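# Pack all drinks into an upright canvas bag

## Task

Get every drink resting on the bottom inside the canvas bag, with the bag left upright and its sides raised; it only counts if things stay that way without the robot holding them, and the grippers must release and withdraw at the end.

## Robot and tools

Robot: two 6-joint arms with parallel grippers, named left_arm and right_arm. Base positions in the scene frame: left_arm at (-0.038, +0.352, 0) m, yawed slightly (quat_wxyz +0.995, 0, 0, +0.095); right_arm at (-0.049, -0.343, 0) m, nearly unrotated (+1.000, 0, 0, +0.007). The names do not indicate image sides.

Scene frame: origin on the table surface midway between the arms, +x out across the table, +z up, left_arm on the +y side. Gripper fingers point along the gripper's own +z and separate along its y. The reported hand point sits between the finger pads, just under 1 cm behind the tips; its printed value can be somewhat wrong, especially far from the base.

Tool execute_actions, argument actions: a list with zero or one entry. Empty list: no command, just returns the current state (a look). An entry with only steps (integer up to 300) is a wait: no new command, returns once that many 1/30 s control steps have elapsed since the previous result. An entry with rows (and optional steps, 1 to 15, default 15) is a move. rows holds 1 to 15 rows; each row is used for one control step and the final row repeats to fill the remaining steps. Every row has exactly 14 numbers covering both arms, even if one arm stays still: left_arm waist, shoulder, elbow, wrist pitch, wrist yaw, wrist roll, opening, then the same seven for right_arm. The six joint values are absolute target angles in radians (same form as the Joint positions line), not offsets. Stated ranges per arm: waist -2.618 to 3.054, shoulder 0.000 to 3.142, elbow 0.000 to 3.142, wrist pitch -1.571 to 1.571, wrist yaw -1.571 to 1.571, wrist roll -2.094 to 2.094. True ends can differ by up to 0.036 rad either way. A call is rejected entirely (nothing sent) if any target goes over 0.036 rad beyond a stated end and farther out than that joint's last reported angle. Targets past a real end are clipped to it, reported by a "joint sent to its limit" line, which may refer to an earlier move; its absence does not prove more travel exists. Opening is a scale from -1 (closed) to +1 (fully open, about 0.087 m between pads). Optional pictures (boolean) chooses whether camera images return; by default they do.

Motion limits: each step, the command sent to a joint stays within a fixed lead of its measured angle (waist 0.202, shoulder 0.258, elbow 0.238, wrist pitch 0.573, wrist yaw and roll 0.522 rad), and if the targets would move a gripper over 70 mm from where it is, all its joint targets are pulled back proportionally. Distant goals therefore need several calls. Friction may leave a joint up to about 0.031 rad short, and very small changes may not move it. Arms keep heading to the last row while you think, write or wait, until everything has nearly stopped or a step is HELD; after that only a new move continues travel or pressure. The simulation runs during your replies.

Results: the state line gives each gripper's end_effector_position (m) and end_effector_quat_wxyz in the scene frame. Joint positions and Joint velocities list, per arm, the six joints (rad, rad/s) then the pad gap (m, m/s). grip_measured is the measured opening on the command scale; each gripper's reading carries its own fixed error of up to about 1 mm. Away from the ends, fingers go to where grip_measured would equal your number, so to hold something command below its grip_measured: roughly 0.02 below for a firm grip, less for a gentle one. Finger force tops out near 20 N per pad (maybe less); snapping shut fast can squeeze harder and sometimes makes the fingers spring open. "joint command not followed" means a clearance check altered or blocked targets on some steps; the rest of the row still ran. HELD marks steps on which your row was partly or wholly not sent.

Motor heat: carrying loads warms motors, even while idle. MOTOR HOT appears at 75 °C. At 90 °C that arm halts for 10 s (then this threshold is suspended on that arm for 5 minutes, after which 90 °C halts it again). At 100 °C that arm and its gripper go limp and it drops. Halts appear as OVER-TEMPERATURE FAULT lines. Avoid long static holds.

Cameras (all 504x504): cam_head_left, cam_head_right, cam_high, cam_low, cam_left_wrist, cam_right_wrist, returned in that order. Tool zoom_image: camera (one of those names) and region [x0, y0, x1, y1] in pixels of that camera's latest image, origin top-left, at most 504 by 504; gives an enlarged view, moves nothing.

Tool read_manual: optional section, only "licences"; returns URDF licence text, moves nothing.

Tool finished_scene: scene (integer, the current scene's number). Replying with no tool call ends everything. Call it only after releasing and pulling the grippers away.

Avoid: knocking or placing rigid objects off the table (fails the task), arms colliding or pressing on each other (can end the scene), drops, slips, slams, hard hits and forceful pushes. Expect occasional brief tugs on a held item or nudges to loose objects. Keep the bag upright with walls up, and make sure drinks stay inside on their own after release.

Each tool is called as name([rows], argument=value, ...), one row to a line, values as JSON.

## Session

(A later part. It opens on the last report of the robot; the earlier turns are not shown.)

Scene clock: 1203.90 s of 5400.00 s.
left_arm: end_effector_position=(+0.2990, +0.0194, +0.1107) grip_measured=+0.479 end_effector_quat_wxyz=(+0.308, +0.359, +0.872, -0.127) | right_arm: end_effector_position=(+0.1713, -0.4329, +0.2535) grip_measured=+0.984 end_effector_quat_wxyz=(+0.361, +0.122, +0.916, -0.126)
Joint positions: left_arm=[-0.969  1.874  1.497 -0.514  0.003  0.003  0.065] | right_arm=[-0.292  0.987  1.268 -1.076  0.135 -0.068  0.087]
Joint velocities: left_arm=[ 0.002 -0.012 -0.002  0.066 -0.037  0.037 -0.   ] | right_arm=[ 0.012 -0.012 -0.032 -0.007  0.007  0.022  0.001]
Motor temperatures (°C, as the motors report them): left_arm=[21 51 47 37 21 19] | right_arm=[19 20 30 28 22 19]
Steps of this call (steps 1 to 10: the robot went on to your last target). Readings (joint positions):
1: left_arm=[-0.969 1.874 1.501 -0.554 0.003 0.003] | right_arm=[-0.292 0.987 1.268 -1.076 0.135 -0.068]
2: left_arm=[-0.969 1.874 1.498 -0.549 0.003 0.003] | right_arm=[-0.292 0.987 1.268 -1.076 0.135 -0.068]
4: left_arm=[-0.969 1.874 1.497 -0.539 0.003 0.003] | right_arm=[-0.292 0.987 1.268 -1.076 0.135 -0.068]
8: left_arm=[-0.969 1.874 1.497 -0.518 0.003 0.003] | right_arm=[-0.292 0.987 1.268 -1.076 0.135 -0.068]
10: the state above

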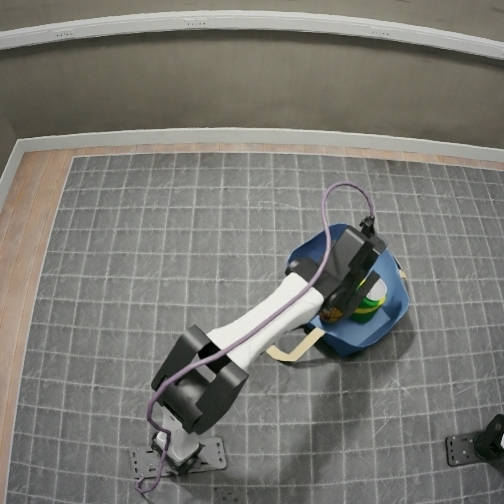

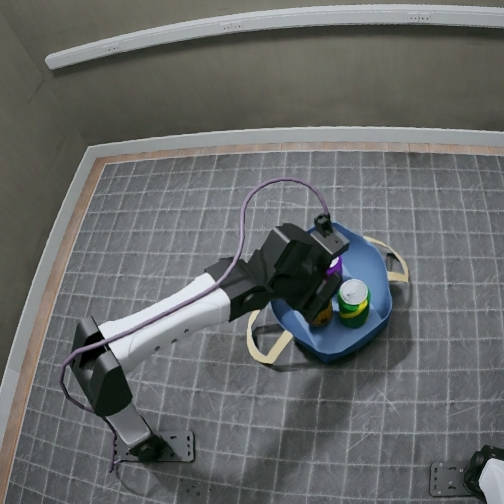

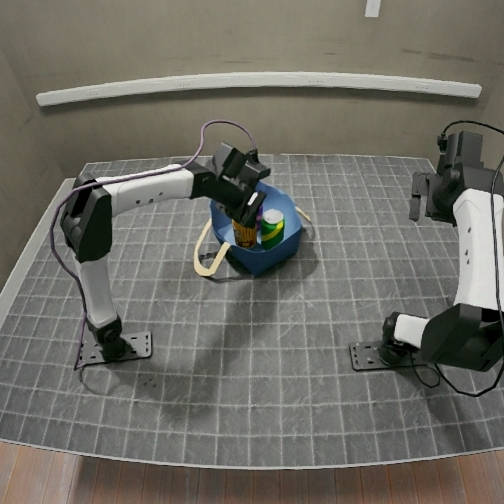

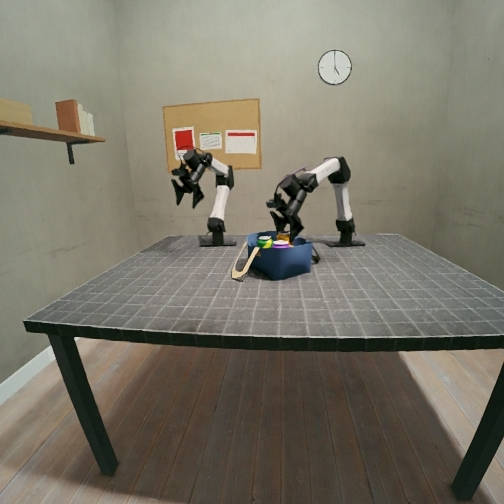

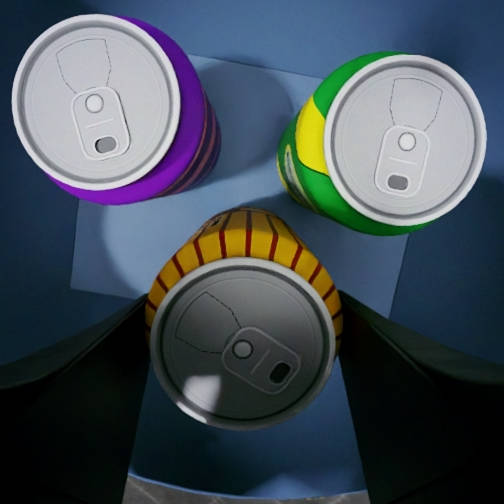

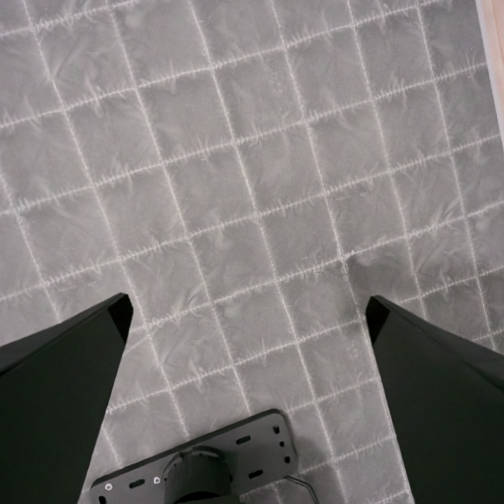

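execute_actions([
  {"rows": [[-0.966,1.85,1.501,-0.445,0,0,0.443,-0.3,1.0,1.262,-1.08,0.127,-0.067,1],[-0.966,1.855,1.501,-0.441,0,0,0.443,-0.3,1.0,1.262,-1.08,0.127,-0.067,1],[-0.966,1.859,1.5,-0.435,0,0,0.443,-0.3,1.0,1.262,-1.08,0.127,-0.067,1],[-0.966,1.862,1.498,-0.428,0,0,0.443,-0.3,1.0,1.262,-1.08,0.127,-0.067,1],[-0.966,1.864,1.4945,-0.421,0,0,0.443,-0.3,1.0,1.262,-1.08,0.127,-0.067,1],[-0.966,1.866,1.49,-0.414,0,0,0.443,-0.3,1.0,1.262,-1.08,0.127,-0.067,1],[-0.966,1.868,1.485,-0.407,0,0,0.443,-0.3,1.0,1.262,-1.08,0.127,-0.067,1],[-0.966,1.87,1.479,-0.401,0,0,0.443,-0.3,1.0,1.262,-1.08,0.127,-0.067,1],[-0.966,1.872,1.4735,-0.396,0,0,0.443,-0.3,1.0,1.262,-1.08,0.127,-0.067,1],[-0.966,1.874,1.468,-0.393,0,0,0.443,-0.3,1.0,1.262,-1.08,0.127,-0.067,1],[-0.966,1.876,1.462,-0.391,0,0,0.443,-0.3,1.0,1.262,-1.08,0.127,-0.067,1],[-0.966,1.878,1.457,-0.391,0,0,0.443,-0.3,1.0,1.262,-1.08,0.127,-0.067,1],[-0.966,1.88,1.4525,-0.391,0,0,0.443,-0.3,1.0,1.262,-1.08,0.127,-0.067,1],[-0.966,1.882,1.449,-0.391,0,0,0.443,-0.3,1.0,1.262,-1.08,0.127,-0.067,1],[-0.966,1.884,1.447,-0.391,0,0,0.443,-0.3,1.0,1.262,-1.08,0.127,-0.067,1]], "steps": 15},
], pictures=false)

execute_actions([
  {"rows": [[-0.966,1.886,1.446,-0.391,0,0,0.443,-0.3,1.0,1.262,-1.08,0.127,-0.067,1],[-0.966,1.888,1.445,-0.391,0,0,0.443,-0.3,1.0,1.262,-1.08,0.127,-0.067,1],[-0.966,1.89,1.444,-0.393,0,0,0.443,-0.3,1.0,1.262,-1.08,0.127,-0.067,1],[-0.966,1.892,1.443,-0.398,0,0,0.443,-0.3,1.0,1.262,-1.08,0.127,-0.067,1],[-0.966,1.894,1.442,-0.405,0,0,0.443,-0.3,1.0,1.262,-1.08,0.127,-0.067,1],[-0.966,1.895,1.442,-0.413,0,0,0.443,-0.3,1.0,1.262,-1.08,0.127,-0.067,1],[-0.966,1.895,1.442,-0.421,0,0,0.443,-0.3,1.0,1.262,-1.08,0.127,-0.067,1],[-0.966,1.895,1.442,-0.428,0,0,0.443,-0.3,1.0,1.262,-1.08,0.127,-0.067,1],[-0.966,1.895,1.442,-0.434,0,0,0.455,-0.3,1.0,1.262,-1.08,0.127,-0.067,1],[-0.966,1.895,1.442,-0.44,0,0,0.475,-0.3,1.0,1.262,-1.08,0.127,-0.067,1],[-0.966,1.895,1.442,-0.445,0,0,0.5,-0.3,1.0,1.262,-1.08,0.127,-0.067,1],[-0.966,1.895,1.442,-0.449,0,0,0.535,-0.3,1.0,1.262,-1.08,0.127,-0.067,1],[-0.966,1.895,1.442,-0.452,0,0,0.575,-0.3,1.0,1.262,-1.08,0.127,-0.067,1],[-0.966,1.895,1.442,-0.455,0,0,0.62,-0.3,1.0,1.262,-1.08,0.127,-0.067,1],[-0.966,1.895,1.442,-0.455,0,0,0.665,-0.3,1.0,1.262,-1.08,0.127,-0.067,1]], "steps": 15},
], pictures=false)

execute_actions([
  {"rows": [[-0.966,1.893,1.442,-0.455,0,0,0.705,-0.3,1.0,1.262,-1.08,0.127,-0.067,1],[-0.966,1.887,1.442,-0.455,0,0,0.74,-0.3,1.0,1.262,-1.08,0.127,-0.067,1],[-0.966,1.879,1.442,-0.455,0,0,0.765,-0.3,1.0,1.262,-1.08,0.127,-0.067,1],[-0.966,1.872,1.442,-0.455,0,0,0.78,-0.3,1.0,1.262,-1.08,0.127,-0.067,1],[-0.966,1.868,1.442,-0.455,0,0,0.78,-0.3,1.0,1.262,-1.08,0.127,-0.067,1],[-0.966,1.864,1.442,-0.455,0,0,0.78,-0.3,1.0,1.262,-1.08,0.127,-0.067,1],[-0.966,1.857,1.442,-0.455,0,0,0.78,-0.3,1.0,1.262,-1.08,0.127,-0.067,1],[-0.966,1.847,1.442,-0.455,0,0,0.78,-0.3,1.0,1.262,-1.08,0.127,-0.067,1],[-0.966,1.835,1.442,-0.455,0,0,0.78,-0.3,1.0,1.262,-1.08,0.127,-0.067,1],[-0.966,1.82,1.442,-0.455,0,0,0.78,-0.3,1.0,1.262,-1.08,0.127,-0.067,1],[-0.966,1.804,1.442,-0.455,0,0,0.78,-0.3,1.0,1.262,-1.08,0.127,-0.067,1],[-0.966,1.785,1.442,-0.455,0,0,0.78,-0.3,1.0,1.262,-1.08,0.127,-0.067,1],[-0.966,1.765,1.442,-0.455,0,0,0.78,-0.3,1.0,1.262,-1.08,0.127,-0.067,1],[-0.966,1.744,1.442,-0.455,0,0,0.78,-0.3,1.0,1.262,-1.08,0.127,-0.067,1],[-0.963,1.721,1.441,-0.457,0,0,0.78,-0.3,1.0,1.262,-1.08,0.127,-0.067,1]], "steps": 15},
], pictures=false)

execute_actions([
  {"rows": [[-0.955,1.696,1.44,-0.461,0,0,0.78,-0.3,1.0,1.262,-1.08,0.127,-0.067,1],[-0.942,1.671,1.437,-0.469,0,0,0.78,-0.3,1.0,1.262,-1.08,0.127,-0.067,1],[-0.924,1.645,1.434,-0.48,0,0,0.78,-0.3,1.0,1.262,-1.08,0.127,-0.067,1],[-0.901,1.618,1.43,-0.493,0,0,0.78,-0.3,1.0,1.262,-1.08,0.127,-0.067,1],[-0.876,1.591,1.425,-0.508,0,0,0.78,-0.3,1.0,1.262,-1.08,0.127,-0.067,1],[-0.846,1.563,1.42,-0.525,0,0,0.78,-0.3,1.0,1.262,-1.08,0.127,-0.067,1],[-0.814,1.535,1.414,-0.543,0,0,0.78,-0.3,1.0,1.262,-1.08,0.127,-0.067,1],[-0.779,1.507,1.407,-0.563,0,0,0.78,-0.3,1.0,1.262,-1.08,0.127,-0.067,1],[-0.743,1.479,1.401,-0.585,0,0,0.78,-0.3,1.0,1.262,-1.08,0.127,-0.067,1],[-0.704,1.452,1.393,-0.607,0,0,0.78,-0.3,1.0,1.262,-1.08,0.127,-0.067,1],[-0.665,1.425,1.386,-0.63,0,0,0.78,-0.3,1.0,1.262,-1.08,0.127,-0.067,1],[-0.624,1.399,1.379,-0.654,0,0,0.78,-0.3,1.0,1.262,-1.08,0.127,-0.067,1],[-0.583,1.374,1.371,-0.678,0,0,0.78,-0.3,1.0,1.262,-1.08,0.127,-0.067,1],[-0.542,1.349,1.363,-0.701,0,0,0.78,-0.3,1.0,1.262,-1.08,0.127,-0.067,1],[-0.501,1.326,1.356,-0.725,0,0,0.78,-0.3,1.0,1.262,-1.08,0.127,-0.067,1]], "steps": 15},
], pictures=false)

execute_actions([
  {"rows": [[-0.462,1.305,1.349,-0.748,0,0,0.78,-0.3,1.0,1.262,-1.08,0.127,-0.067,1],[-0.423,1.285,1.341,-0.77,0,0,0.78,-0.3,1.0,1.262,-1.08,0.127,-0.067,1],[-0.387,1.266,1.335,-0.792,0,0,0.78,-0.3,1.0,1.262,-1.08,0.127,-0.067,1],[-0.352,1.25,1.328,-0.812,0,0,0.78,-0.3,1.0,1.262,-1.08,0.127,-0.067,1],[-0.32,1.235,1.322,-0.83,0,0,0.78,-0.3,1.0,1.262,-1.08,0.127,-0.067,1],[-0.29,1.223,1.317,-0.847,0,0,0.78,-0.3,1.0,1.262,-1.08,0.127,-0.067,1],[-0.265,1.213,1.312,-0.862,0,0,0.78,-0.3,1.0,1.262,-1.08,0.127,-0.067,1],[-0.242,1.206,1.308,-0.875,0,0,0.78,-0.3,1.0,1.262,-1.08,0.127,-0.067,1],[-0.225,1.202,1.305,-0.886,0,0,0.78,-0.3,1.0,1.262,-1.08,0.127,-0.067,1],[-0.211,1.2,1.302,-0.894,0,0,0.78,-0.3,1.0,1.262,-1.08,0.127,-0.067,1],[-0.203,1.2,1.301,-0.898,0,0,0.78,-0.3,1.0,1.262,-1.08,0.127,-0.067,1],[-0.2,1.2,1.3,-0.9,0,0,0.78,-0.3,1.0,1.262,-1.08,0.127,-0.067,1]], "steps": 15},
], pictures=true)

Scene clock: 1300.00 s of 5400.00 s.
left_arm: end_effector_position=(+0.3001, +0.0184, +0.1009) grip_measured=+0.479 end_effector_quat_wxyz=(+0.313, +0.359, +0.870, -0.129) | right_arm: end_effector_position=(+0.1713, -0.4329, +0.2535) grip_measured=+0.984 end_effector_quat_wxyz=(+0.361, +0.122, +0.916, -0.126)
Joint positions: left_arm=[-0.969  1.878  1.456 -0.459  0.003  0.003  0.065] | right_arm=[-0.292  0.987  1.268 -1.076  0.135 -0.068  0.087]
Joint velocities: left_arm=[ 0.007  0.076 -0.105 -0.066 -0.007 -0.022  0.   ] | right_arm=[-0.002 -0.007 -0.012 -0.007  0.037  0.037 -0.001]
Motor temperatures (°C, as the motors report them): left_arm=[21 59 43 42 21 19] | right_arm=[19 20 30 28 22 19]
Steps of this call (steps 1 to 30: the robot went on to your last target; steps 31 to 90: nothing new was sent; then 92.60 s passed at rest; steps 91 to 105: all 15 steps of this action). Readings (joint positions):
91: left_arm=[-0.969 1.874 1.497 -0.511 0.003 0.003] | right_arm=[-0.292 0.987 1.268 -1.076 0.135 -0.068]
92: left_arm=[-0.969 1.874 1.497 -0.510 0.003 0.003] | right_arm=[-0.292 0.987 1.268 -1.076 0.135 -0.068]
94: left_arm=[-0.969 1.874 1.497 -0.507 0.003 0.003] | right_arm=[-0.292 0.987 1.268 -1.076 0.135 -0.068]
98: left_arm=[-0.969 1.874 1.493 -0.487 0.003 0.003] | right_arm=[-0.292 0.987 1.268 -1.076 0.135 -0.068]
105: the state above

Scene clock: 1300.50 s of 5400.00 s.
left_arm: end_effector_position=(+0.2983, +0.0201, +0.0903) grip_measured=+0.642 end_effector_quat_wxyz=(+0.302, +0.360, +0.874, -0.125) | right_arm: end_effector_position=(+0.1713, -0.4329, +0.2535) grip_measured=+0.984 end_effector_quat_wxyz=(+0.361, +0.122, +0.916, -0.126)
Joint positions: left_arm=[-0.969  1.893  1.446 -0.457  0.003  0.003  0.072] | right_arm=[-0.292  0.987  1.268 -1.076  0.135 -0.068  0.087]
Joint velocities: left_arm=[ 0.002 -0.012  0.012 -0.051 -0.051  0.051  0.039] | right_arm=[-0.022 -0.012 -0.007  0.037  0.007 -0.022 -0.001]
Motor temperatures (°C, as the motors report them): left_arm=[21 59 43 42 21 19] | right_arm=[19 20 30 28 22 19]
Steps of this call (steps 1 to 15: all 15 steps of this action). Readings (joint positions):
1: left_arm=[-0.969 1.881 1.453 -0.459 0.003 0.003] | right_arm=[-0.292 0.987 1.268 -1.076 0.135 -0.068]
2: left_arm=[-0.969 1.885 1.451 -0.458 0.003 0.003] | right_arm=[-0.292 0.987 1.268 -1.076 0.135 -0.068]
4: left_arm=[-0.969 1.892 1.447 -0.458 0.003 0.003] | right_arm=[-0.292 0.987 1.268 -1.076 0.135 -0.068]
8: left_arm=[-0.969 1.893 1.446 -0.456 0.003 0.003] | right_arm=[-0.292 0.987 1.268 -1.076 0.135 -0.068]
15: the state above

Scene clock: 1301.00 s of 5400.00 s.
left_arm: end_effector_position=(+0.2982, +0.0202, +0.1375) grip_measured=+0.780 end_effector_quat_wxyz=(+0.348, +0.353, +0.857, -0.144) | right_arm: end_effector_position=(+0.1713, -0.4329, +0.2535) grip_measured=+0.984 end_effector_quat_wxyz=(+0.361, +0.122, +0.916, -0.126)
Joint positions: left_arm=[-0.969  1.789  1.446 -0.457  0.003  0.003  0.078] | right_arm=[-0.292  0.987  1.268 -1.076  0.135 -0.068  0.087]
Joint velocities: left_arm=[-0.002 -0.647 -0.012 -0.022 -0.022 -0.066  0.   ] | right_arm=[ 0.017 -0.002  0.002  0.051 -0.051  0.022  0.001]
Motor temperatures (°C, as the motors report them): left_arm=[21 59 43 42 21 19] | right_arm=[19 20 30 28 22 19]
Steps of this call (steps 1 to 15: all 15 steps of this action). Readings (joint positions):
1: left_arm=[-0.969 1.893 1.446 -0.457 0.003 0.003] | right_arm=[-0.292 0.987 1.268 -1.076 0.135 -0.068]
2: left_arm=[-0.969 1.893 1.446 -0.457 0.003 0.003] | right_arm=[-0.292 0.987 1.268 -1.076 0.135 -0.068]
4: left_arm=[-0.969 1.893 1.446 -0.457 0.003 0.003] | right_arm=[-0.292 0.987 1.268 -1.076 0.135 -0.068]
8: left_arm=[-0.969 1.887 1.446 -0.457 0.003 0.003] | right_arm=[-0.292 0.987 1.268 -1.076 0.135 -0.068]
15: the state above

Scene clock: 1301.50 s of 5400.00 s.
left_arm: end_effector_position=(+0.3322, +0.2037, +0.2614) grip_measured=+0.780 end_effector_quat_wxyz=(+0.461, +0.168, +0.867, -0.089) | right_arm: end_effector_position=(+0.1713, -0.4329, +0.2535) grip_measured=+0.984 end_effector_quat_wxyz=(+0.361, +0.122, +0.916, -0.126)
Joint positions: left_arm=[-0.571  1.383  1.394 -0.605  0.002  0.003  0.078] | right_arm=[-0.292  0.987  1.268 -1.076  0.135 -0.068  0.087]
Joint velocities: left_arm=[ 1.121 -0.672 -0.237 -0.681  0.037 -0.022  0.001] | right_arm=[ 0.012 -0.012 -0.012 -0.037 -0.037  0.11  -0.001]
Motor temperatures (°C, as the motors report them): left_arm=[21 59 43 42 21 19] | right_arm=[19 20 30 28 22 19]
Steps of this call (steps 1 to 15: all 15 steps of this action). Readings (joint positions):
1: left_arm=[-0.968 1.765 1.446 -0.457 0.003 0.003] | right_arm=[-0.292 0.987 1.268 -1.076 0.135 -0.068]
2: left_arm=[-0.966 1.740 1.446 -0.457 0.003 0.003] | right_arm=[-0.292 0.987 1.268 -1.076 0.135 -0.068]
4: left_arm=[-0.949 1.686 1.446 -0.459 0.004 0.003] | right_arm=[-0.292 0.987 1.268 -1.076 0.135 -0.068]
8: left_arm=[-0.847 1.574 1.444 -0.486 0.005 0.003] | right_arm=[-0.292 0.987 1.268 -1.076 0.135 -0.068]
15: the state above

Scene clock: 1302.00 s of 5400.00 s.
left_arm: end_effector_position=(+0.2807, +0.3472, +0.2452) grip_measured=+0.780 end_effector_quat_wxyz=(+0.397, +0.008, +0.918, -0.002) | right_arm: end_effector_position=(+0.1713, -0.4329, +0.2535) grip_measured=+0.984 end_effector_quat_wxyz=(+0.361, +0.122, +0.916, -0.126)
Joint positions: left_arm=[-0.207  1.215  1.321 -0.861 -0.002  0.003  0.078] | right_arm=[-0.292  0.987  1.268 -1.076  0.135 -0.068  0.087]
Joint velocities: left_arm=[-0.007 -0.002 -0.051 -0.212 -0.022 -0.022 -0.   ] | right_arm=[-0.002  0.007  0.012 -0.037  0.081 -0.037  0.001]
Motor temperatures (°C, as the motors report them): left_arm=[21 59 43 42 21 19] | right_arm=[19 20 30 28 22 19]
Steps of this call (steps 1 to 15: all 15 steps of this action). Readings (joint positions):
1: left_arm=[-0.531 1.360 1.386 -0.627 0.002 0.003] | right_arm=[-0.292 0.987 1.268 -1.076 0.135 -0.068]
2: left_arm=[-0.491 1.337 1.378 -0.650 0.001 0.003] | right_arm=[-0.292 0.987 1.268 -1.076 0.135 -0.068]
4: left_arm=[-0.414 1.297 1.363 -0.695 -0.000 0.003] | right_arm=[-0.292 0.987 1.268 -1.076 0.135 -0.068]
8: left_arm=[-0.287 1.237 1.339 -0.777 -0.001 0.003] | right_arm=[-0.292 0.987 1.268 -1.076 0.135 -0.068]
15: the state above

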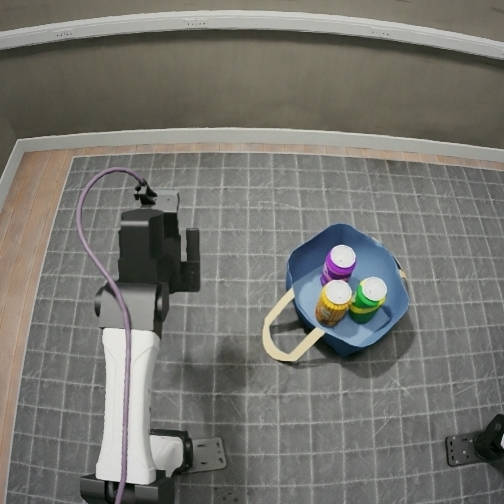

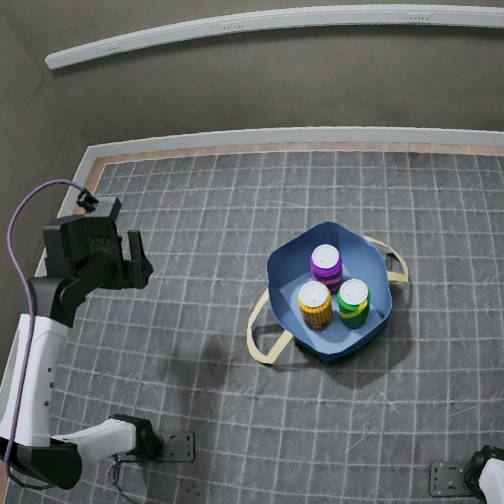

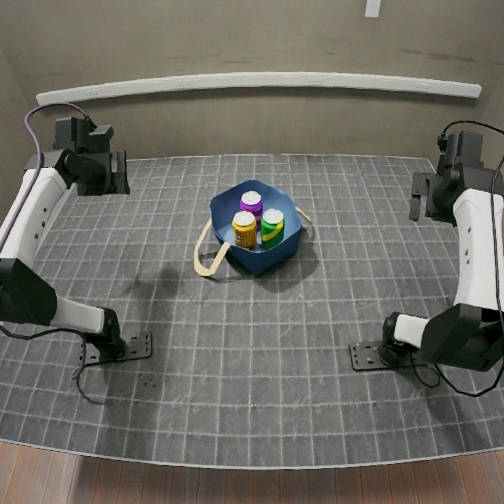

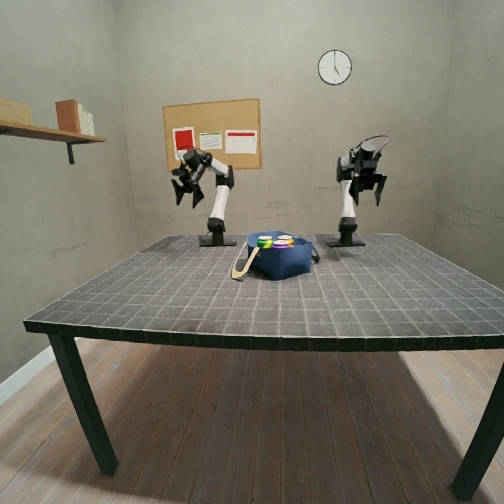

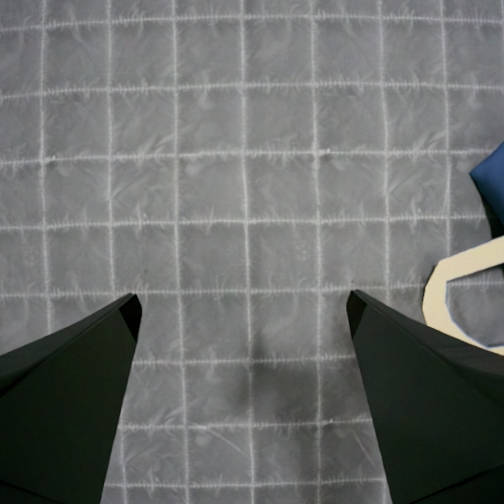

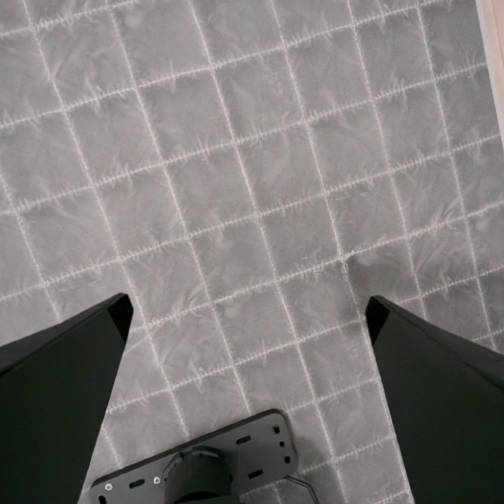

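zoom_image(camera="cam_head_right", region=[240, 210, 420, 380])

Region (240, 210, 420, 380) of cam_head_right's 504x504 image, scaled by 2.800, with more detail than that image has.

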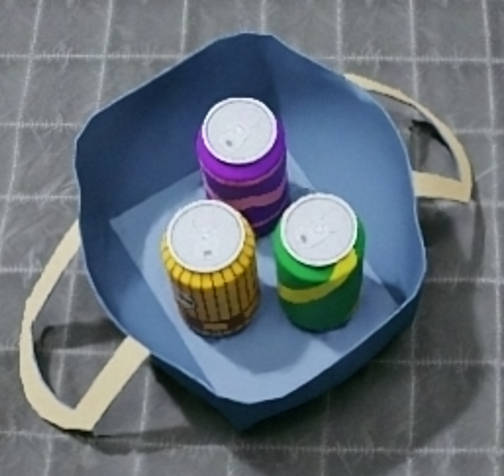

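All three cans stand upright on the bag floor, walls are up, and both arms are clear.

finished_scene(scene=1)

The scene is finished: the task was done.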